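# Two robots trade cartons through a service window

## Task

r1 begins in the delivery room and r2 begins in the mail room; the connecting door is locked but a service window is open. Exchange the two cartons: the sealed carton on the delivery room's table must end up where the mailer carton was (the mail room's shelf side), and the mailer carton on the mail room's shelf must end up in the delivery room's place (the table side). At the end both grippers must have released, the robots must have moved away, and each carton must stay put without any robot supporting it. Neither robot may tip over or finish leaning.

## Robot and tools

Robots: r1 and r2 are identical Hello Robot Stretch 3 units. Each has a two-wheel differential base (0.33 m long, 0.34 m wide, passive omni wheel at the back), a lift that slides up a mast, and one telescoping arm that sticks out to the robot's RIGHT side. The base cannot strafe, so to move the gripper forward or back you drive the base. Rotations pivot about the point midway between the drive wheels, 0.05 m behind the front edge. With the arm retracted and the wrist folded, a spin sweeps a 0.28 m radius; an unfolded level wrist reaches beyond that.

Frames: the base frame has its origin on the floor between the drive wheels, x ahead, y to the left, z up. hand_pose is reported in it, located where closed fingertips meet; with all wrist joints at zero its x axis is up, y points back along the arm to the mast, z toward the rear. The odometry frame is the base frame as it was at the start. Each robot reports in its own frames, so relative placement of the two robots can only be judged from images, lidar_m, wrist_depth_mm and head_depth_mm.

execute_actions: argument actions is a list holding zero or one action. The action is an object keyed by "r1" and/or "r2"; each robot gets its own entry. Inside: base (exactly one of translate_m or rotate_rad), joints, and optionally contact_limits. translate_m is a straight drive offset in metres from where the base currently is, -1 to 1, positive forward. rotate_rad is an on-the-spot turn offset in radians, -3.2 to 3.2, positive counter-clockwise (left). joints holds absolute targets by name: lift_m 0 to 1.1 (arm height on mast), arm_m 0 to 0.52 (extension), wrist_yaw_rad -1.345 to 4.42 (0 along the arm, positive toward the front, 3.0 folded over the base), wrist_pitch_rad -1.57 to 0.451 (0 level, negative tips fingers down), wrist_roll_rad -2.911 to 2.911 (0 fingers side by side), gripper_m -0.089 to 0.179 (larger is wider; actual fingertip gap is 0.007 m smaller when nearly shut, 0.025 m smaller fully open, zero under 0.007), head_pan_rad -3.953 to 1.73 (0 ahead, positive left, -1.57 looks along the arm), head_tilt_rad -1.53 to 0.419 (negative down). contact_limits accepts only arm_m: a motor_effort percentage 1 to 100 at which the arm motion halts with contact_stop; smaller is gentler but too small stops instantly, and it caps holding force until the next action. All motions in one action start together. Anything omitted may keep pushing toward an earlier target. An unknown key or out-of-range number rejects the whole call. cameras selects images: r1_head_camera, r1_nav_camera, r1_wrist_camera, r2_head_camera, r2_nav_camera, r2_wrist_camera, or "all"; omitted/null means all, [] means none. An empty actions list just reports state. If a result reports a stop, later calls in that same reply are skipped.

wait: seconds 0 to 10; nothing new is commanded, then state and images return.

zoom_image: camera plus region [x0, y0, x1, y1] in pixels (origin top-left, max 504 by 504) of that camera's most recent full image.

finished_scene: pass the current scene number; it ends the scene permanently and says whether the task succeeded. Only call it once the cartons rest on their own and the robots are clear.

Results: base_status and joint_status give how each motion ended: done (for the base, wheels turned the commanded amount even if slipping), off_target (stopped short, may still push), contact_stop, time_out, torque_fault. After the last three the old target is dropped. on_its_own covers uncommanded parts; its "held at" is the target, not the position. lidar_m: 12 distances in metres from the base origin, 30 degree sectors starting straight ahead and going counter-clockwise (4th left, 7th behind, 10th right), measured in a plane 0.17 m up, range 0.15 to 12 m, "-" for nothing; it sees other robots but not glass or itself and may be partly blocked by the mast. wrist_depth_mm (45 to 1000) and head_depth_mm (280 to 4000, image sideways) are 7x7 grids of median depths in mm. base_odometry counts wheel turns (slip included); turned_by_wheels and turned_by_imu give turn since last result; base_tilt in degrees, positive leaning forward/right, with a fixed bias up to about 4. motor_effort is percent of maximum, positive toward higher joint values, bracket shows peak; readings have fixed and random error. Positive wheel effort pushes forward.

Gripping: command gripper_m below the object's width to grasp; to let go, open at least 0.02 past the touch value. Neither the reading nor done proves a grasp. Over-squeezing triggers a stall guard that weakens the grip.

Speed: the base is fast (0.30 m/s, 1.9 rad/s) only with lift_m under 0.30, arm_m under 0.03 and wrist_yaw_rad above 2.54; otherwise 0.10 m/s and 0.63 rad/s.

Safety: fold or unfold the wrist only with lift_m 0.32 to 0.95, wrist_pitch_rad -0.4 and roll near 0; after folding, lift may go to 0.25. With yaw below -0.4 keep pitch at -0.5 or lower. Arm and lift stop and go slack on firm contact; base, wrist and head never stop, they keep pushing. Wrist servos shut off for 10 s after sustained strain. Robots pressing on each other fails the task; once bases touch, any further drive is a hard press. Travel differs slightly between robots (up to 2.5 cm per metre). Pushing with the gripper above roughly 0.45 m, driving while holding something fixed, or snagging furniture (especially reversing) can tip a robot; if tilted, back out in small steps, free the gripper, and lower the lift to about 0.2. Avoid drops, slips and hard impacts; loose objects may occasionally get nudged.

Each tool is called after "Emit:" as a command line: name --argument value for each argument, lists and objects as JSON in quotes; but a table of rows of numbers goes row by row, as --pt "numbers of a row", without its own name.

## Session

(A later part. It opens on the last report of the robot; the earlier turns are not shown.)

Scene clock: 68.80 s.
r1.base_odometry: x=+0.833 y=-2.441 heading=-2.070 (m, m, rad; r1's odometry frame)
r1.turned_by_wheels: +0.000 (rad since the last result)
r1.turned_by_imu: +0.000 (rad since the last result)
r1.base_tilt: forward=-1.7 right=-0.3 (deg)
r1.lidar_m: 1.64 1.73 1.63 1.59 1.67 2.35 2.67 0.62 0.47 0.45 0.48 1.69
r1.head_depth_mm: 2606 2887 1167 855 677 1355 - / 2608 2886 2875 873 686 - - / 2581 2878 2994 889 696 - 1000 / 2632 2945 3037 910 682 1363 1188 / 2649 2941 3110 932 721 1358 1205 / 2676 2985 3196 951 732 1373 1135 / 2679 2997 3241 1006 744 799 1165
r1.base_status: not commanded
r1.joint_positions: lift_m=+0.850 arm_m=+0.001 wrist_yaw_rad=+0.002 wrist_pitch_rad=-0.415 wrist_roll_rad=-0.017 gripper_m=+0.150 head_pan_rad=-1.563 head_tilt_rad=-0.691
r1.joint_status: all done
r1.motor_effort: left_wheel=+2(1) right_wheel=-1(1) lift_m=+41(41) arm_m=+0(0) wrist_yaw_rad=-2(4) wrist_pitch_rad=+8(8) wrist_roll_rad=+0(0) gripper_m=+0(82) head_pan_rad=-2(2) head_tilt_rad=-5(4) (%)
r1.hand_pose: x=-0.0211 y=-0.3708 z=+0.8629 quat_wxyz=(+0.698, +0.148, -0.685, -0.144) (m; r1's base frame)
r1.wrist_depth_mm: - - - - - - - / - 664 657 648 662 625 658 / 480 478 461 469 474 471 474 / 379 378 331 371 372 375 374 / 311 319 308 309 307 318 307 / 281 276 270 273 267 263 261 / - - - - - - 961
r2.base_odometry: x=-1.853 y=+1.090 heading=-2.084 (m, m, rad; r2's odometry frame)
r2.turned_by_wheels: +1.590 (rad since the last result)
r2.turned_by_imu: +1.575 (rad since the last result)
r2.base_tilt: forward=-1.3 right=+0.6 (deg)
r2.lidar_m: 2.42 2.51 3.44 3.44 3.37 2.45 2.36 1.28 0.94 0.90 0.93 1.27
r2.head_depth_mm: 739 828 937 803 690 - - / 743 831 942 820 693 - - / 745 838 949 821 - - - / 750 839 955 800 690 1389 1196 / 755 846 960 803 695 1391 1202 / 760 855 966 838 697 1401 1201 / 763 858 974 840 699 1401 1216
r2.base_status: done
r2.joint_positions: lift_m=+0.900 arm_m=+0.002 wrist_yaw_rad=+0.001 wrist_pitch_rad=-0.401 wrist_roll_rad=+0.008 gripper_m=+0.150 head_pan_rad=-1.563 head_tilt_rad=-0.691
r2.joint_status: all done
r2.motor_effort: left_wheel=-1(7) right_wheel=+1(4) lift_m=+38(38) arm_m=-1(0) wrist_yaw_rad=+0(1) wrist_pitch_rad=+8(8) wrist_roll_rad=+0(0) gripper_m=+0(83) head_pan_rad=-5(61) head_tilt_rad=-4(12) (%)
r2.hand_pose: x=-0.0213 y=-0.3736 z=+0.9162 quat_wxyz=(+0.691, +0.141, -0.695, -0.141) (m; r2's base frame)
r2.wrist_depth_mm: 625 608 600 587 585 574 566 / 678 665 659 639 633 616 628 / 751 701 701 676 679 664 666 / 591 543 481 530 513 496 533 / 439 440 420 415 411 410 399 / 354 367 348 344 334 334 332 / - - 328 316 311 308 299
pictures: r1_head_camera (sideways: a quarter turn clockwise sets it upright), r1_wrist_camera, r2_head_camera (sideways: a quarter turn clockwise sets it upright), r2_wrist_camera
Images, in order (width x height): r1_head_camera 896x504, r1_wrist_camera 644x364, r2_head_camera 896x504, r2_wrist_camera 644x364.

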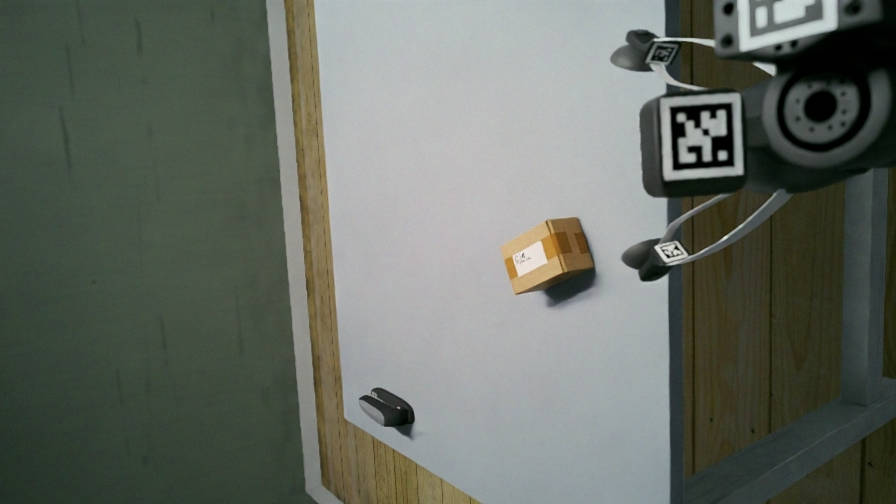

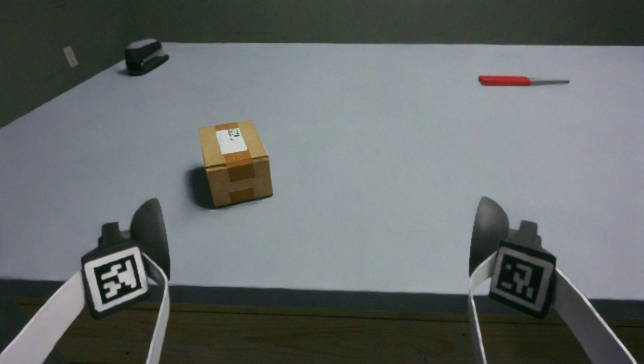

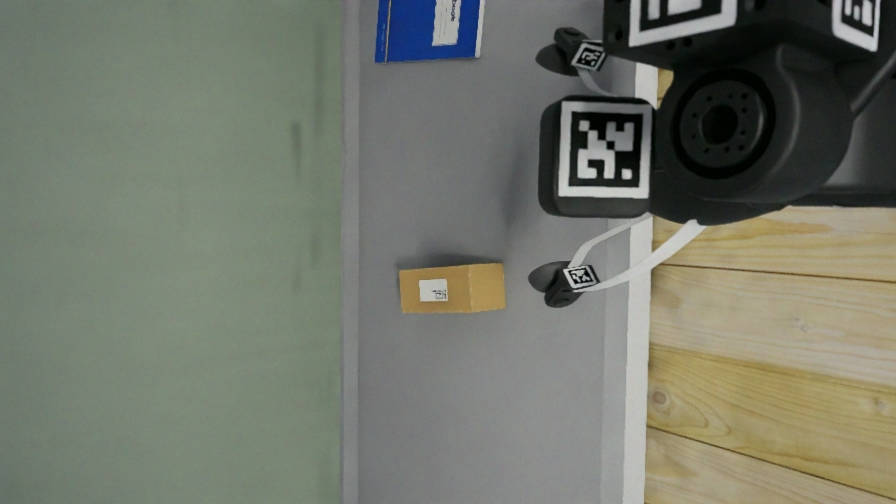

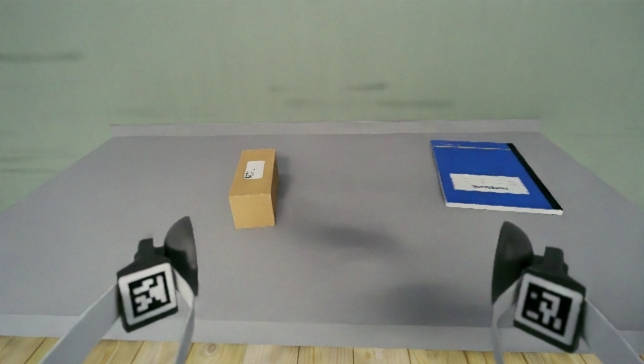

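Emit:
execute_actions --actions '[{"r1":{"joints":{"wrist_yaw_rad":0.4,"arm_m":0.12,"lift_m":0.8}},"r2":{"base":{"translate_m":0.12},"joints":{"arm_m":0.18,"lift_m":0.82}}}]' --cameras '["r1_head_camera","r2_head_camera","r1_wrist_camera","r2_wrist_camera"]'

Scene clock: 78.03 s.
r1.base_odometry: x=+0.833 y=-2.441 heading=-2.070 (m, m, rad; r1's odometry frame)
r1.turned_by_wheels: +0.000 (rad since the last result)
r1.turned_by_imu: +0.000 (rad since the last result)
r1.base_tilt: forward=-1.7 right=-0.3 (deg)
r1.lidar_m: 1.64 1.73 1.63 1.59 1.66 2.36 2.67 0.62 0.46 0.45 0.48 1.69
r1.head_depth_mm: 2584 2859 1170 855 716 - 1152 / 2593 2857 2878 874 724 - 1074 / 2604 2880 2970 889 743 - 1179 / 2634 2933 3046 908 685 1356 1194 / 2653 2940 3141 927 740 1366 1205 / 2679 2959 3154 945 727 1369 1127 / 2684 2985 3195 1006 743 800 1157
r1.base_status: not commanded
r1.joint_positions: lift_m=+0.800 arm_m=+0.120 wrist_yaw_rad=+0.399 wrist_pitch_rad=-0.416 wrist_roll_rad=-0.017 gripper_m=+0.150 head_pan_rad=-1.563 head_tilt_rad=-0.691
r1.joint_status: all done
r1.motor_effort: left_wheel=+2(1) right_wheel=-2(1) lift_m=+23(34) arm_m=+2(2) wrist_yaw_rad=+1(4) wrist_pitch_rad=+8(8) wrist_roll_rad=+0(0) gripper_m=+0(0) head_pan_rad=-2(2) head_tilt_rad=-4(5) (%)
r1.hand_pose: x=+0.0658 y=-0.4718 z=+0.8134 quat_wxyz=(+0.713, +0.281, -0.643, -0.004) (m; r1's base frame)
r1.wrist_depth_mm: - - - 706 - - - / - - 502 502 503 502 496 / 369 374 371 350 361 363 366 / 293 292 289 223 267 287 287 / 241 248 237 222 231 245 237 / - 197 204 203 203 196 201 / 919 450 176 176 177 176 175
r2.base_odometry: x=-1.912 y=+0.986 heading=-2.084 (m, m, rad; r2's odometry frame)
r2.turned_by_wheels: +0.000 (rad since the last result)
r2.turned_by_imu: +0.000 (rad since the last result)
r2.base_tilt: forward=-1.3 right=+0.5 (deg)
r2.lidar_m: 2.30 2.38 3.25 3.44 3.54 2.58 2.48 1.28 0.93 0.90 0.93 1.27
r2.head_depth_mm: 737 827 935 857 - 1343 1182 / 744 830 942 873 - 1367 1196 / 748 836 948 822 - 1374 1187 / 750 844 953 853 673 1390 1198 / 755 846 965 832 694 1389 1196 / 757 850 969 839 696 1400 1204 / 762 857 976 839 701 1402 1210
r2.base_status: done
r2.joint_positions: lift_m=+0.820 arm_m=+0.180 wrist_yaw_rad=+0.000 wrist_pitch_rad=-0.401 wrist_roll_rad=+0.008 gripper_m=+0.150 head_pan_rad=-1.563 head_tilt_rad=-0.691
r2.joint_status: all done
r2.motor_effort: left_wheel=-2(4) right_wheel=+2(5) lift_m=+22(33) arm_m=+3(3) wrist_yaw_rad=+0(1) wrist_pitch_rad=+8(8) wrist_roll_rad=+0(0) gripper_m=+0(0) head_pan_rad=-4(4) head_tilt_rad=-3(4) (%)
r2.hand_pose: x=-0.0215 y=-0.5511 z=+0.8368 quat_wxyz=(+0.691, +0.141, -0.695, -0.142) (m; r2's base frame)
r2.wrist_depth_mm: 445 444 439 428 418 418 406 / 481 477 471 462 453 453 440 / 533 507 497 486 475 467 468 / 390 383 376 284 364 360 351 / 308 308 298 222 286 289 281 / 251 256 245 225 231 237 232 / 219 206 207 206 204 197 196
pictures: r1_head_camera (sideways: a quarter turn clockwise sets it upright), r1_wrist_camera, r2_head_camera (sideways: a quarter turn clockwise sets it upright), r2_wrist_camera
Images, in order (width x height): r1_head_camera 896x504, r1_wrist_camera 644x364, r2_head_camera 896x504, r2_wrist_camera 644x364.

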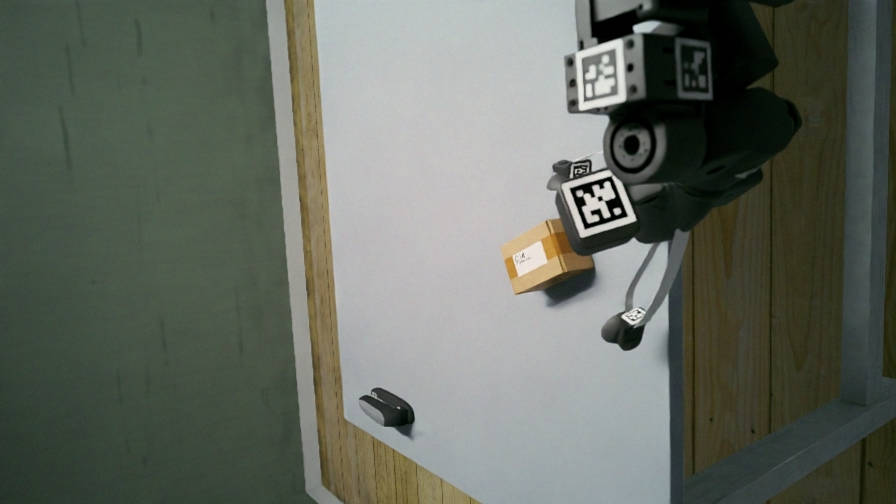

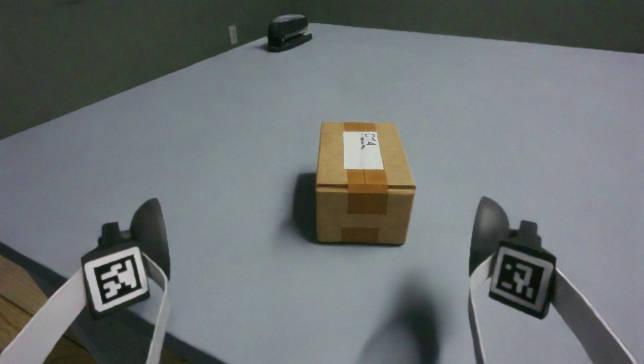

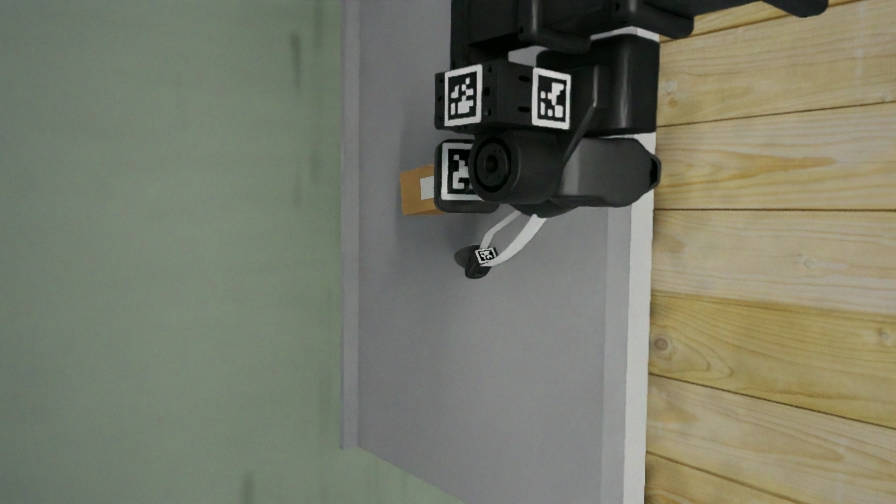

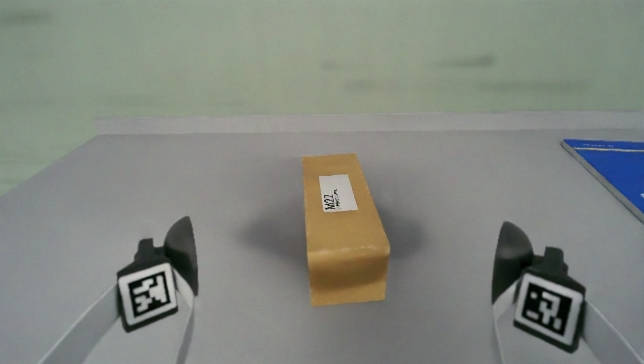

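Emit:
execute_actions --actions '[{"r1":{"joints":{"arm_m":0.185,"lift_m":0.775}},"r2":{"joints":{"arm_m":0.26,"lift_m":0.78}}}]' --cameras '["r1_head_camera","r2_head_camera","r1_wrist_camera","r2_wrist_camera"]'

Scene clock: 87.33 s.
r1.base_odometry: x=+0.833 y=-2.441 heading=-2.070 (m, m, rad; r1's odometry frame)
r1.turned_by_wheels: +0.000 (rad since the last result)
r1.turned_by_imu: +0.000 (rad since the last result)
r1.base_tilt: forward=-1.8 right=-0.2 (deg)
r1.lidar_m: 1.64 1.73 1.63 1.59 1.66 2.36 2.67 0.62 0.47 0.45 0.48 1.69
r1.head_depth_mm: 2577 2905 1165 852 - 1324 1150 / 2582 2886 2911 871 - 1303 1160 / 2593 2906 2976 889 - 1328 1176 / 2652 2897 3087 909 686 1341 1193 / 2685 2967 3132 928 740 1355 1206 / 2650 2961 3202 948 734 1372 1131 / 2685 2989 3200 1002 744 799 1156
r1.base_status: not commanded
r1.joint_positions: lift_m=+0.775 arm_m=+0.185 wrist_yaw_rad=+0.399 wrist_pitch_rad=-0.416 wrist_roll_rad=-0.017 gripper_m=+0.150 head_pan_rad=-1.563 head_tilt_rad=-0.691
r1.joint_status: all done
r1.motor_effort: left_wheel=+2(2) right_wheel=-1(1) lift_m=+22(22) arm_m=+2(4) wrist_yaw_rad=+1(1) wrist_pitch_rad=+8(8) wrist_roll_rad=+0(0) gripper_m=+0(0) head_pan_rad=-2(2) head_tilt_rad=-4(4) (%)
r1.hand_pose: x=+0.0658 y=-0.5367 z=+0.7884 quat_wxyz=(+0.713, +0.281, -0.643, -0.004) (m; r1's base frame)
r1.wrist_depth_mm: - - - 671 697 - - / - 437 427 424 425 426 421 / 315 315 314 203 312 311 311 / 247 246 244 161 235 245 243 / 205 212 197 143 195 208 201 / 177 168 172 159 167 166 172 / 146 151 151 151 151 150 151
r2.base_odometry: x=-1.912 y=+0.986 heading=-2.084 (m, m, rad; r2's odometry frame)
r2.turned_by_wheels: +0.000 (rad since the last result)
r2.turned_by_imu: +0.000 (rad since the last result)
r2.base_tilt: forward=-1.3 right=+0.6 (deg)
r2.lidar_m: 2.29 2.38 3.25 3.45 3.54 2.59 2.49 1.28 0.93 0.90 0.93 1.28
r2.head_depth_mm: 739 827 937 870 - 1340 1167 / 742 833 939 909 650 1384 1191 / 747 835 948 878 653 1382 1192 / 751 841 952 853 688 1380 1200 / 756 846 961 832 692 1388 1199 / 762 850 965 834 698 1396 1204 / 766 856 978 841 700 1402 1206
r2.base_status: not commanded
r2.joint_positions: lift_m=+0.780 arm_m=+0.260 wrist_yaw_rad=+0.000 wrist_pitch_rad=-0.401 wrist_roll_rad=+0.008 gripper_m=+0.150 head_pan_rad=-1.563 head_tilt_rad=-0.691
r2.joint_status: all done
r2.motor_effort: left_wheel=-2(1) right_wheel=+1(2) lift_m=+22(26) arm_m=+3(3) wrist_yaw_rad=+1(1) wrist_pitch_rad=+8(8) wrist_roll_rad=+0(0) gripper_m=+0(0) head_pan_rad=-4(4) head_tilt_rad=-4(4) (%)
r2.hand_pose: x=-0.0215 y=-0.6311 z=+0.7968 quat_wxyz=(+0.691, +0.141, -0.695, -0.142) (m; r2's base frame)
r2.wrist_depth_mm: 368 364 361 353 347 345 338 / 399 391 388 381 374 371 367 / 427 413 397 391 386 379 363 / 309 304 296 194 285 279 275 / 240 243 234 152 217 229 221 / 198 204 193 126 134 187 184 / - 162 164 113 122 154 155
pictures: r1_head_camera (sideways: a quarter turn clockwise sets it upright), r1_wrist_camera, r2_head_camera (sideways: a quarter turn clockwise sets it upright), r2_wrist_camera
Images, in order (width x height): r1_head_camera 896x504, r1_wrist_camera 644x364, r2_head_camera 896x504, r2_wrist_camera 644x364.

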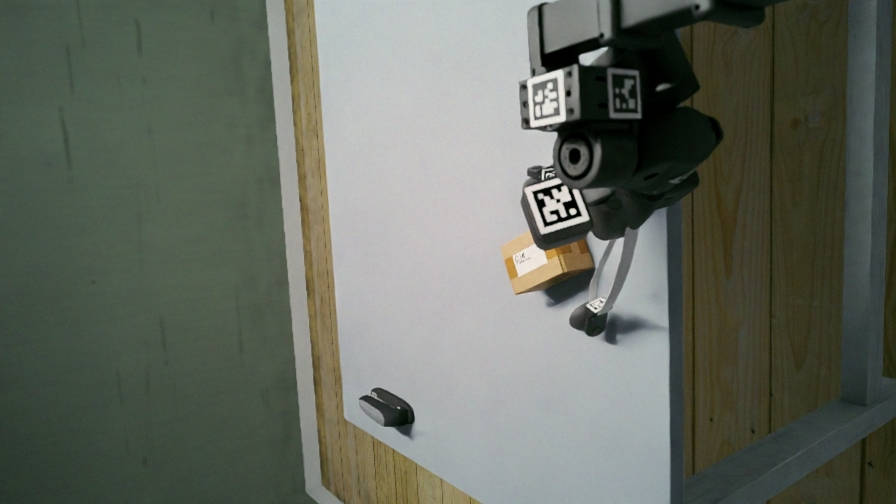

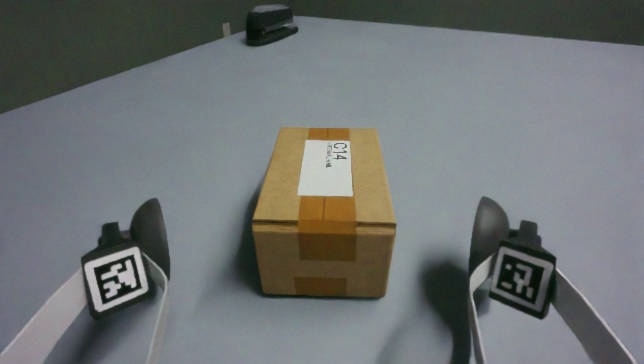

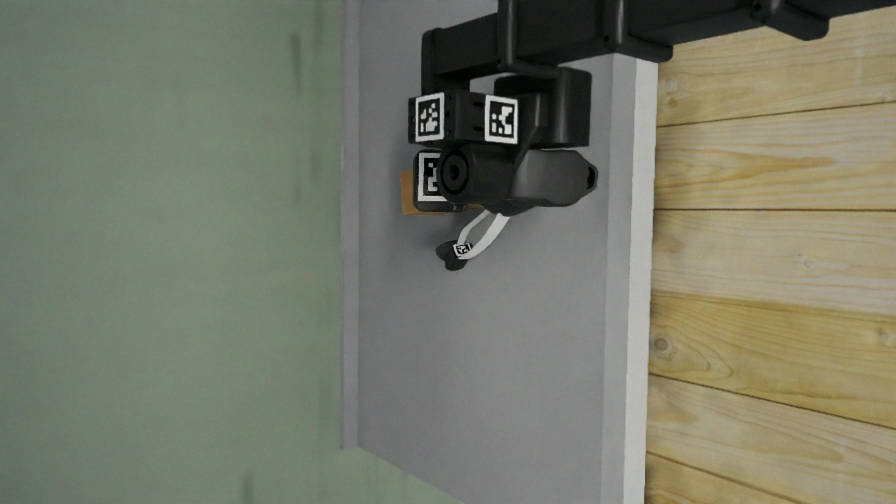

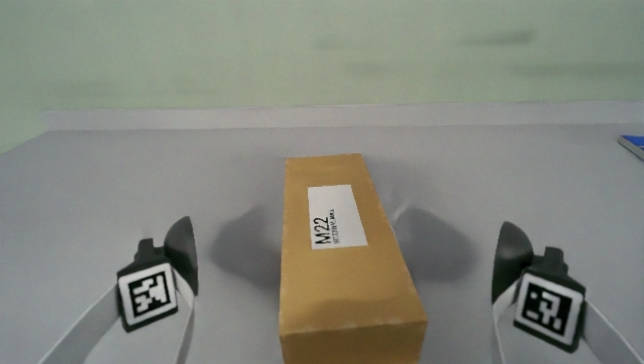

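Emit:
execute_actions --actions '[{"r1":{"joints":{"arm_m":0.22,"lift_m":0.762}},"r2":{"joints":{"arm_m":0.265,"lift_m":0.763}}}]' --cameras '[]'

Emit:
execute_actions --actions '[{"r1":{"joints":{"gripper_m":0.03}},"r2":{"joints":{"gripper_m":0.02}}}]' --cameras '[]'

Emit:
execute_actions --actions '[{"r1":{"joints":{"lift_m":0.85}},"r2":{"joints":{"lift_m":0.85}}}]' --cameras '["r1_wrist_camera","r2_wrist_camera"]'

Scene clock: 94.83 s.
r1.base_odometry: x=+0.833 y=-2.441 heading=-2.070 (m, m, rad; r1's odometry frame)
r1.turned_by_wheels: +0.000 (rad since the last result)
r1.turned_by_imu: +0.000 (rad since the last result)
r1.base_tilt: forward=-1.7 right=-0.3 (deg)
r1.lidar_m: 1.65 1.73 1.63 1.59 1.67 2.35 2.67 0.62 0.47 0.45 0.48 1.69
r1.head_depth_mm: 2559 2875 1165 859 - 1290 1151 / 2602 2886 2911 876 - 1332 1162 / 2628 2866 2968 886 - 1342 1175 / 2610 2886 3040 914 673 1338 1191 / 2666 2951 3140 928 721 1359 1208 / 2630 2981 3143 952 732 1368 1129 / 2707 2992 3209 1001 744 801 1158
r1.base_status: not commanded
r1.joint_positions: lift_m=+0.762 arm_m=+0.220 wrist_yaw_rad=+0.401 wrist_pitch_rad=-0.402 wrist_roll_rad=-0.017 gripper_m=+0.150 head_pan_rad=-1.563 head_tilt_rad=-0.691
r1.joint_status: all done
r1.motor_effort: left_wheel=+1(2) right_wheel=-1(2) lift_m=+19(24) arm_m=+3(2) wrist_yaw_rad=-1(2) wrist_pitch_rad=+1(8) wrist_roll_rad=+0(0) gripper_m=-1(1) head_pan_rad=-2(3) head_tilt_rad=-4(4) (%)
r1.hand_pose: x=+0.0669 y=-0.5731 z=+0.7788 quat_wxyz=(+0.713, +0.277, -0.644, +0.002) (m; r1's base frame)
r1.wrist_depth_mm: - - - 679 - - - / - 421 414 404 413 415 407 / 302 297 301 296 298 295 295 / 233 233 160 144 230 230 232 / 193 198 124 119 191 197 190 / 167 157 108 107 161 156 161 / 136 140 128 122 140 140 139
r2.base_odometry: x=-1.912 y=+0.986 heading=-2.084 (m, m, rad; r2's odometry frame)
r2.turned_by_wheels: +0.000 (rad since the last result)
r2.turned_by_imu: +0.000 (rad since the last result)
r2.base_tilt: forward=-1.4 right=+0.5 (deg)
r2.lidar_m: 2.29 2.38 3.24 3.45 3.55 2.59 2.49 1.28 0.93 0.90 0.93 1.28
r2.head_depth_mm: 738 826 934 843 - 1341 1161 / 743 830 944 877 649 1377 1188 / 745 832 949 879 658 1379 1192 / 749 841 953 853 688 1386 1196 / 752 843 959 829 695 1388 1199 / 758 849 965 837 697 1393 1204 / 763 858 978 842 701 1404 1213
r2.base_status: not commanded
r2.joint_positions: lift_m=+0.763 arm_m=+0.265 wrist_yaw_rad=+0.000 wrist_pitch_rad=-0.401 wrist_roll_rad=+0.008 gripper_m=+0.150 head_pan_rad=-1.563 head_tilt_rad=-0.691
r2.joint_status: all done
r2.motor_effort: left_wheel=-1(2) right_wheel=+1(2) lift_m=+22(26) arm_m=+3(2) wrist_yaw_rad=+1(0) wrist_pitch_rad=+8(8) wrist_roll_rad=+0(0) gripper_m=+0(0) head_pan_rad=-5(4) head_tilt_rad=-4(4) (%)
r2.hand_pose: x=-0.0215 y=-0.6361 z=+0.7798 quat_wxyz=(+0.691, +0.141, -0.695, -0.142) (m; r2's base frame)
r2.wrist_depth_mm: 364 358 352 351 343 337 336 / 391 389 387 380 372 364 364 / 385 371 359 350 344 336 329 / 276 269 264 158 251 248 244 / 216 216 208 126 186 202 195 / 176 182 172 104 107 166 164 / - 143 146 104 110 138 138
pictures: none
No camera images: the call's "cameras" was empty. Leave "cameras" out to get every camera's image.

Scene clock: 96.63 s.
r1.base_odometry: x=+0.833 y=-2.441 heading=-2.070 (m, m, rad; r1's odometry frame)
r1.turned_by_wheels: +0.000 (rad since the last result)
r1.turned_by_imu: +0.000 (rad since the last result)
r1.base_tilt: forward=-1.7 right=-0.3 (deg)
r1.lidar_m: 1.64 1.73 1.63 1.58 1.66 2.36 2.66 0.62 0.46 0.45 0.48 1.69
r1.head_depth_mm: 2551 2845 1161 852 - 1297 1152 / 2593 2871 2889 877 - 1334 1159 / 2637 2892 2946 888 - 1349 1175 / 2610 2907 3029 907 680 1345 1199 / 2647 2926 3119 927 718 1346 1207 / 2669 2965 3152 947 732 1366 1135 / 2653 2973 3153 979 746 802 1157
r1.base_status: not commanded
r1.joint_positions: lift_m=+0.762 arm_m=+0.220 wrist_yaw_rad=+0.396 wrist_pitch_rad=-0.390 wrist_roll_rad=-0.021 gripper_m=+0.031 head_pan_rad=-1.563 head_tilt_rad=-0.691
r1.joint_status: all done
r1.motor_effort: left_wheel=+0(2) right_wheel=+1(0) lift_m=+20(20) arm_m=+2(3) wrist_yaw_rad=+6(5) wrist_pitch_rad=-5(5) wrist_roll_rad=+2(2) gripper_m=-18(89) head_pan_rad=-2(3) head_tilt_rad=-4(4) (%)
r1.hand_pose: x=+0.0663 y=-0.5750 z=+0.7814 quat_wxyz=(+0.714, +0.271, -0.645, +0.004) (m; r1's base frame)
r1.wrist_depth_mm: - - - - - - - / - 440 438 426 437 428 431 / 309 308 310 304 307 309 308 / 239 238 220 148 238 236 239 / 195 195 125 124 130 194 194 / 165 165 130 131 155 164 164 / 142 142 143 140 142 142 142
r2.base_odometry: x=-1.912 y=+0.986 heading=-2.084 (m, m, rad; r2's odometry frame)
r2.turned_by_wheels: +0.000 (rad since the last result)
r2.turned_by_imu: +0.000 (rad since the last result)
r2.base_tilt: forward=-1.3 right=+0.6 (deg)
r2.lidar_m: 2.30 2.39 3.25 3.45 3.54 2.58 2.49 1.28 0.93 0.90 0.94 1.28
r2.head_depth_mm: 741 825 936 841 - 1341 1165 / 743 833 944 879 650 1373 1194 / 745 833 951 878 659 1378 1194 / 747 843 953 829 690 1380 1197 / 754 849 961 831 693 1388 1201 / 758 852 966 836 697 1392 1204 / 764 859 977 841 698 1405 1211
r2.base_status: not commanded
r2.joint_positions: lift_m=+0.763 arm_m=+0.265 wrist_yaw_rad=+0.000 wrist_pitch_rad=-0.398 wrist_roll_rad=+0.008 gripper_m=+0.021 head_pan_rad=-1.563 head_tilt_rad=-0.691
r2.joint_status: all done
r2.motor_effort: left_wheel=-2(2) right_wheel=+2(2) lift_m=+23(23) arm_m=+3(3) wrist_yaw_rad=+1(1) wrist_pitch_rad=+7(8) wrist_roll_rad=+0(0) gripper_m=-22(96) head_pan_rad=-5(4) head_tilt_rad=-4(4) (%)
r2.hand_pose: x=-0.0215 y=-0.6365 z=+0.7805 quat_wxyz=(+0.691, +0.139, -0.695, -0.141) (m; r2's base frame)
r2.wrist_depth_mm: 359 356 352 348 344 337 336 / 396 388 380 379 371 369 360 / 385 377 364 355 343 339 333 / 277 274 268 161 255 253 248 / 215 213 217 128 187 201 198 / 176 175 - 105 105 167 163 / 149 149 143 105 113 140 141
pictures: none
No camera images: the call's "cameras" was empty. Leave "cameras" out to get every camera's image.

Scene clock: 98.27 s.
r1.base_odometry: x=+0.833 y=-2.441 heading=-2.070 (m, m, rad; r1's odometry frame)
r1.turned_by_wheels: +0.000 (rad since the last result)
r1.turned_by_imu: +0.000 (rad since the last result)
r1.base_tilt: forward=-1.8 right=-0.3 (deg)
r1.lidar_m: 1.64 1.73 1.63 1.59 1.67 2.36 2.67 0.62 0.47 0.45 0.48 1.69
r1.head_depth_mm: 2552 2881 1168 - 646 1284 1152 / 2574 2830 2893 - 641 1302 1161 / 2601 2929 2957 966 651 1320 1177 / 2648 2949 3065 945 685 1341 1193 / 2682 2970 3156 936 719 1357 1197 / 2664 2982 3211 946 734 1372 1142 / 2692 2966 3205 979 745 801 1161
r1.base_status: not commanded
r1.joint_positions: lift_m=+0.850 arm_m=+0.220 wrist_yaw_rad=+0.398 wrist_pitch_rad=-0.425 wrist_roll_rad=-0.021 gripper_m=+0.031 head_pan_rad=-1.563 head_tilt_rad=-0.691
r1.joint_status: all done
r1.motor_effort: left_wheel=+1(0) right_wheel=+1(1) lift_m=+43(44) arm_m=+1(2) wrist_yaw_rad=+2(6) wrist_pitch_rad=+13(13) wrist_roll_rad=+2(2) gripper_m=-17(16) head_pan_rad=-2(2) head_tilt_rad=-5(4) (%)
r1.hand_pose: x=+0.0652 y=-0.5708 z=+0.8607 quat_wxyz=(+0.714, +0.283, -0.640, -0.007) (m; r1's base frame)
r1.wrist_depth_mm: - - - - - - - / - - 583 628 626 617 - / - 459 458 456 456 453 462 / 365 365 337 150 365 371 366 / 303 304 127 124 130 302 301 / 256 259 129 131 243 256 260 / 226 224 218 218 224 225 223
r2.base_odometry: x=-1.912 y=+0.986 heading=-2.084 (m, m, rad; r2's odometry frame)
r2.turned_by_wheels: +0.000 (rad since the last result)
r2.turned_by_imu: +0.000 (rad since the last result)
r2.base_tilt: forward=-1.3 right=+0.5 (deg)
r2.lidar_m: 2.30 2.38 3.23 3.44 3.53 2.58 2.48 1.28 0.93 0.90 0.93 1.27
r2.head_depth_mm: 739 823 917 - 649 1363 1187 / 742 828 911 - 666 1373 1193 / 747 834 932 - 668 1377 1192 / 750 843 954 816 687 1386 1196 / 753 848 960 834 694 1390 1198 / 760 851 968 837 697 1399 1207 / 764 857 980 841 699 1401 1217
r2.base_status: not commanded
r2.joint_positions: lift_m=+0.850 arm_m=+0.265 wrist_yaw_rad=+0.000 wrist_pitch_rad=-0.408 wrist_roll_rad=+0.008 gripper_m=+0.027 head_pan_rad=-1.563 head_tilt_rad=-0.691
r2.joint_status: all done
r2.on_its_own: gripper_m is held at +0.026, not at your +0.020, by its stall guard, which is not easing now
r2.motor_effort: left_wheel=-2(1) right_wheel=+2(1) lift_m=+38(37) arm_m=+3(3) wrist_yaw_rad=+0(0) wrist_pitch_rad=+12(12) wrist_roll_rad=+0(0) gripper_m=-20(22) head_pan_rad=-4(5) head_tilt_rad=-4(4) (%)
r2.hand_pose: x=-0.0215 y=-0.6353 z=+0.8647 quat_wxyz=(+0.690, +0.143, -0.695, -0.144) (m; r2's base frame)
r2.wrist_depth_mm: 366 360 353 351 344 336 332 / 397 389 385 380 368 371 364 / 432 425 419 415 404 404 397 / 454 437 427 416 411 406 395 / 353 342 353 195 332 322 316 / 287 285 - 110 109 270 264 / 241 241 233 103 104 226 227
pictures: r1_wrist_camera, r2_wrist_camera
Images, in order (width x height): r1_wrist_camera 644x364, r2_wrist_camera 644x364.

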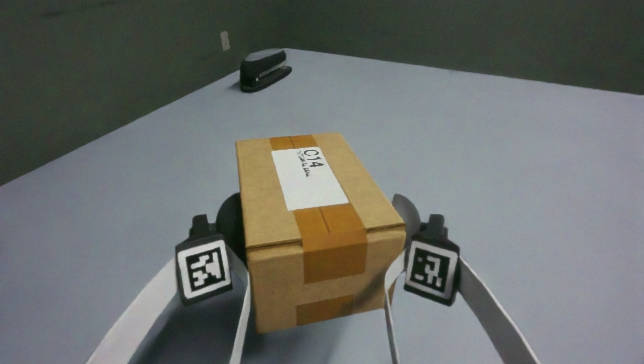

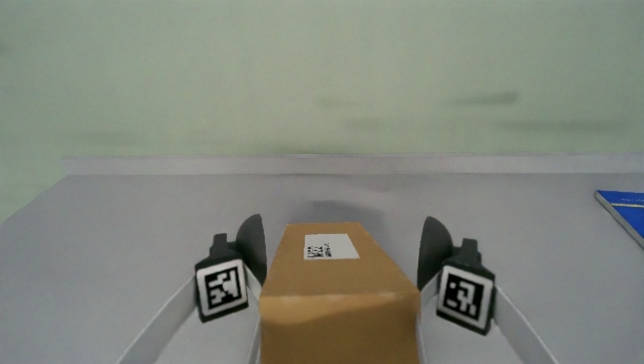

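Emit:
execute_actions --actions '[{"r1":{"joints":{"arm_m":0,"wrist_yaw_rad":2.9}},"r2":{"joints":{"lift_m":0.765}}}]' --cameras '[]'

Emit:
execute_actions --actions '[{"r1":{"base":{"translate_m":-0.15},"joints":{"lift_m":0.6}},"r2":{"joints":{"gripper_m":0.1}}}]' --cameras '[]'

Emit:
execute_actions --actions '[{"r1":{"base":{"translate_m":-0.2},"joints":{"lift_m":0.28}},"r2":{"joints":{"arm_m":0.30}}}]' --cameras '["r1_wrist_camera","r2_wrist_camera"]'

Scene clock: 110.20 s.
r1.base_odometry: x=+0.833 y=-2.441 heading=-2.070 (m, m, rad; r1's odometry frame)
r1.turned_by_wheels: +0.000 (rad since the last result)
r1.turned_by_imu: +0.000 (rad since the last result)
r1.base_tilt: forward=-1.8 right=-0.3 (deg)
r1.lidar_m: 1.65 1.73 1.62 1.59 1.67 2.36 2.67 0.62 0.47 0.45 0.48 1.69
r1.head_depth_mm: 2586 2865 1167 857 672 1291 - / 2597 2884 2893 873 686 1297 - / 2612 2904 2956 890 696 1348 - / 2605 2910 3042 908 708 1371 - / 2619 2937 3106 925 718 1355 1211 / 2634 2948 3179 950 731 1375 1138 / 2685 2977 3213 1008 743 800 1162
r1.base_status: not commanded
r1.joint_positions: lift_m=+0.850 arm_m=+0.001 wrist_yaw_rad=+2.898 wrist_pitch_rad=-0.425 wrist_roll_rad=-0.019 gripper_m=+0.031 head_pan_rad=-1.563 head_tilt_rad=-0.691
r1.joint_status: all done
joint sent to its limit — the command would take r1.arm_m past its lower limit, so that joint was sent only as far as its limit.
r1.motor_effort: left_wheel=+2(1) right_wheel=-1(0) lift_m=+42(42) arm_m=-2(3) wrist_yaw_rad=+2(2) wrist_pitch_rad=+13(13) wrist_roll_rad=+1(2) gripper_m=-17(16) head_pan_rad=-2(2) head_tilt_rad=-5(4) (%)
r1.hand_pose: x=+0.0326 y=+0.0706 z=+0.8607 quat_wxyz=(+0.232, +0.697, +0.067, +0.675) (m; r1's base frame)
r1.wrist_depth_mm: - - - - - - - / - - - - - - - / - - - - - - - / - - - 150 - - - / - - 127 124 130 - - / - - 128 131 - - - / - - 976 980 - - -
r2.base_odometry: x=-1.912 y=+0.986 heading=-2.084 (m, m, rad; r2's odometry frame)
r2.turned_by_wheels: +0.000 (rad since the last result)
r2.turned_by_imu: +0.000 (rad since the last result)
r2.base_tilt: forward=-1.3 right=+0.6 (deg)
r2.lidar_m: 2.29 2.39 3.24 3.45 3.54 2.59 2.48 1.28 0.93 0.90 0.94 1.27
r2.head_depth_mm: 736 828 937 844 - 1334 1161 / 742 832 942 873 643 1383 1186 / 746 838 948 880 658 1384 1192 / 752 842 954 831 689 1384 1199 / 755 848 958 833 692 1393 1201 / 759 852 970 838 698 1395 1204 / 764 860 978 842 700 1400 1215
r2.base_status: not commanded
r2.joint_positions: lift_m=+0.765 arm_m=+0.265 wrist_yaw_rad=+0.000 wrist_pitch_rad=-0.404 wrist_roll_rad=+0.008 gripper_m=+0.027 head_pan_rad=-1.563 head_tilt_rad=-0.691
r2.joint_status: all done
r2.on_its_own: gripper_m is held at +0.026, not at your +0.020, by its stall guard, which is not easing now
r2.motor_effort: left_wheel=-2(2) right_wheel=+1(2) lift_m=+23(33) arm_m=+3(3) wrist_yaw_rad=+1(0) wrist_pitch_rad=+9(12) wrist_roll_rad=+0(0) gripper_m=-20(20) head_pan_rad=-2(5) head_tilt_rad=-4(4) (%)
r2.hand_pose: x=-0.0215 y=-0.6358 z=+0.7812 quat_wxyz=(+0.690, +0.141, -0.695, -0.143) (m; r2's base frame)
r2.wrist_depth_mm: 362 358 349 347 343 340 335 / 397 391 386 379 371 367 362 / 386 377 369 354 343 334 331 / 274 271 266 160 256 250 247 / 215 213 215 128 190 202 199 / 178 176 - 106 105 167 165 / 150 151 145 107 115 141 141
pictures: none
No camera images: the call's "cameras" was empty. Leave "cameras" out to get every camera's image.

Scene clock: 113.30 s.
r1.base_odometry: x=+0.905 y=-2.309 heading=-2.070 (m, m, rad; r1's odometry frame)
r1.turned_by_wheels: +0.000 (rad since the last result)
r1.turned_by_imu: -0.001 (rad since the last result)
r1.base_tilt: forward=-1.7 right=-0.3 (deg)
r1.lidar_m: 1.80 1.88 1.64 1.60 1.67 2.36 2.52 0.61 0.46 0.45 0.47 0.66
r1.head_depth_mm: 2605 2857 1161 856 673 1292 1152 / 2605 2887 2859 868 683 1278 1160 / 2601 2897 2986 887 694 1297 1177 / 2633 2918 3071 909 709 1306 1191 / 2638 2955 3138 928 720 1331 1207 / 2659 2973 3140 949 734 1340 1224 / 2681 2973 3198 969 746 1363 1232
r1.base_status: done
r1.joint_positions: lift_m=+0.600 arm_m=+0.001 wrist_yaw_rad=+2.899 wrist_pitch_rad=-0.426 wrist_roll_rad=-0.019 gripper_m=+0.031 head_pan_rad=-1.563 head_tilt_rad=-0.691
r1.joint_status: all done
r1.motor_effort: left_wheel=+2(5) right_wheel=-2(7) lift_m=+23(35) arm_m=-2(2) wrist_yaw_rad=+2(2) wrist_pitch_rad=+13(13) wrist_roll_rad=+1(1) gripper_m=-18(16) head_pan_rad=-2(2) head_tilt_rad=-5(5) (%)
r1.hand_pose: x=+0.0325 y=+0.0705 z=+0.6112 quat_wxyz=(+0.232, +0.697, +0.067, +0.675) (m; r1's base frame)
r1.wrist_depth_mm: - - - - - - - / - - - - - - - / - - - - - - - / - - - 150 - - - / - - 126 124 129 - - / 873 840 127 131 809 868 856 / 729 760 736 721 748 761 745
r2.base_odometry: x=-1.912 y=+0.986 heading=-2.084 (m, m, rad; r2's odometry frame)
r2.turned_by_wheels: +0.000 (rad since the last result)
r2.turned_by_imu: +0.000 (rad since the last result)
r2.base_tilt: forward=-1.4 right=+0.5 (deg)
r2.lidar_m: 2.29 2.39 3.28 3.43 3.56 2.58 2.49 1.28 0.93 0.90 0.93 1.27
r2.head_depth_mm: 739 826 935 845 - 1335 1162 / 742 833 942 878 643 1373 1187 / 746 836 948 880 658 1374 1194 / 750 840 955 841 690 1385 1194 / 753 848 963 832 693 1387 1203 / 757 852 963 835 697 1392 1201 / 762 857 978 841 699 1397 1208
r2.base_status: not commanded
r2.joint_positions: lift_m=+0.765 arm_m=+0.265 wrist_yaw_rad=+0.000 wrist_pitch_rad=-0.404 wrist_roll_rad=+0.008 gripper_m=+0.100 head_pan_rad=-1.563 head_tilt_rad=-0.691
r2.joint_status: all done
r2.motor_effort: left_wheel=-2(2) right_wheel=+2(2) lift_m=+22(23) arm_m=+3(3) wrist_yaw_rad=+0(0) wrist_pitch_rad=+9(10) wrist_roll_rad=+0(0) gripper_m=+0(79) head_pan_rad=-5(4) head_tilt_rad=-4(4) (%)
r2.hand_pose: x=-0.0215 y=-0.6358 z=+0.7812 quat_wxyz=(+0.690, +0.141, -0.695, -0.143) (m; r2's base frame)
r2.wrist_depth_mm: 362 356 355 349 342 341 335 / 395 392 380 377 370 365 362 / 382 371 362 355 343 339 326 / 275 271 267 162 256 253 248 / 216 214 213 129 195 202 197 / 177 177 138 106 109 172 165 / 150 149 143 107 117 138 142
pictures: none
No camera images: the call's "cameras" was empty. Leave "cameras" out to get every camera's image.

Scene clock: 117.03 s.
r1.base_odometry: x=+1.000 y=-2.133 heading=-2.070 (m, m, rad; r1's odometry frame)
r1.turned_by_wheels: +0.000 (rad since the last result)
r1.turned_by_imu: -0.001 (rad since the last result)
r1.base_tilt: forward=-1.8 right=-0.2 (deg)
r1.lidar_m: 1.99 2.09 1.64 1.60 1.68 2.38 2.31 0.60 0.45 0.44 0.46 0.65
r1.head_depth_mm: 2576 2864 1168 856 674 1257 1148 / 2571 2860 2916 867 684 1271 1170 / 2606 2923 3021 889 696 1296 1178 / 2654 2928 3064 909 709 1307 1191 / 2626 2925 3114 926 719 1327 1209 / 2647 2931 3140 946 732 1342 1227 / 2657 2985 3184 976 744 1359 1231
r1.base_status: done
r1.joint_positions: lift_m=+0.280 arm_m=+0.001 wrist_yaw_rad=+2.899 wrist_pitch_rad=-0.426 wrist_roll_rad=-0.019 gripper_m=+0.031 head_pan_rad=-1.563 head_tilt_rad=-0.691
r1.joint_status: all done
r1.motor_effort: left_wheel=+2(4) right_wheel=-1(7) lift_m=+24(24) arm_m=-2(2) wrist_yaw_rad=+2(1) wrist_pitch_rad=+13(13) wrist_roll_rad=+1(1) gripper_m=-17(18) head_pan_rad=-2(2) head_tilt_rad=-5(4) (%)
r1.hand_pose: x=+0.0325 y=+0.0705 z=+0.2912 quat_wxyz=(+0.232, +0.697, +0.067, +0.675) (m; r1's base frame)
r1.wrist_depth_mm: - - - - - - - / - - - - - - - / 845 863 863 867 867 852 854 / 688 - 631 150 682 692 674 / 578 - 126 124 130 573 571 / 483 487 123 130 449 487 478 / - - - 411 423 420 420
r2.base_odometry: x=-1.912 y=+0.986 heading=-2.084 (m, m, rad; r2's odometry frame)
r2.turned_by_wheels: +0.000 (rad since the last result)
r2.turned_by_imu: +0.000 (rad since the last result)
r2.base_tilt: forward=-1.4 right=+0.5 (deg)
r2.lidar_m: 2.30 2.38 3.24 3.45 3.58 2.58 2.49 1.28 0.93 0.90 0.93 1.27
r2.head_depth_mm: 739 825 934 843 - 1345 1166 / 742 832 946 - 648 1374 1195 / 746 834 947 - 660 1380 1195 / 751 840 952 829 691 1390 1197 / 756 845 963 831 693 1387 1197 / 759 850 967 836 696 1395 1195 / 764 858 975 842 698 1407 1207
r2.base_status: not commanded
r2.joint_positions: lift_m=+0.765 arm_m=+0.300 wrist_yaw_rad=+0.000 wrist_pitch_rad=-0.404 wrist_roll_rad=+0.008 gripper_m=+0.100 head_pan_rad=-1.563 head_tilt_rad=-0.691
r2.joint_status: all done
r2.motor_effort: left_wheel=-1(2) right_wheel=+2(2) lift_m=+22(23) arm_m=+3(4) wrist_yaw_rad=+0(0) wrist_pitch_rad=+10(10) wrist_roll_rad=+0(0) gripper_m=+0(0) head_pan_rad=-4(3) head_tilt_rad=-4(4) (%)
r2.hand_pose: x=-0.0215 y=-0.6708 z=+0.7812 quat_wxyz=(+0.690, +0.141, -0.695, -0.143) (m; r2's base frame)
r2.wrist_depth_mm: 327 324 318 317 313 305 303 / 360 352 348 343 337 333 328 / 372 361 354 351 344 337 331 / 276 270 265 161 257 251 245 / 215 213 210 128 202 202 197 / 178 176 107 106 113 172 164 / 150 150 139 91 93 138 142
pictures: r1_wrist_camera, r2_wrist_camera
Images, in order (width x height): r1_wrist_camera 644x364, r2_wrist_camera 644x364.

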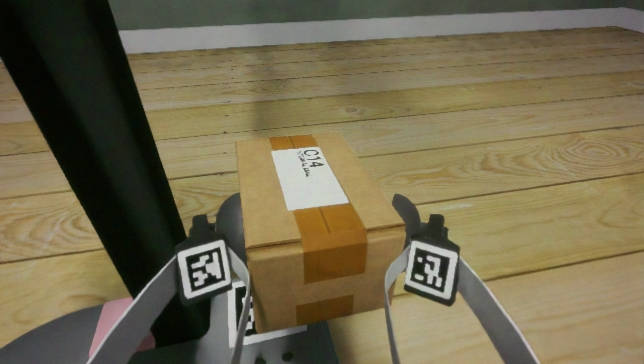

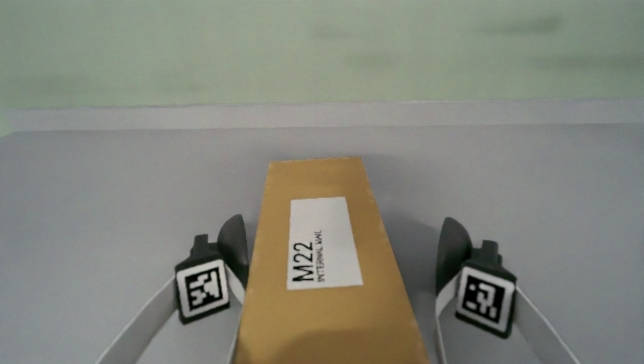

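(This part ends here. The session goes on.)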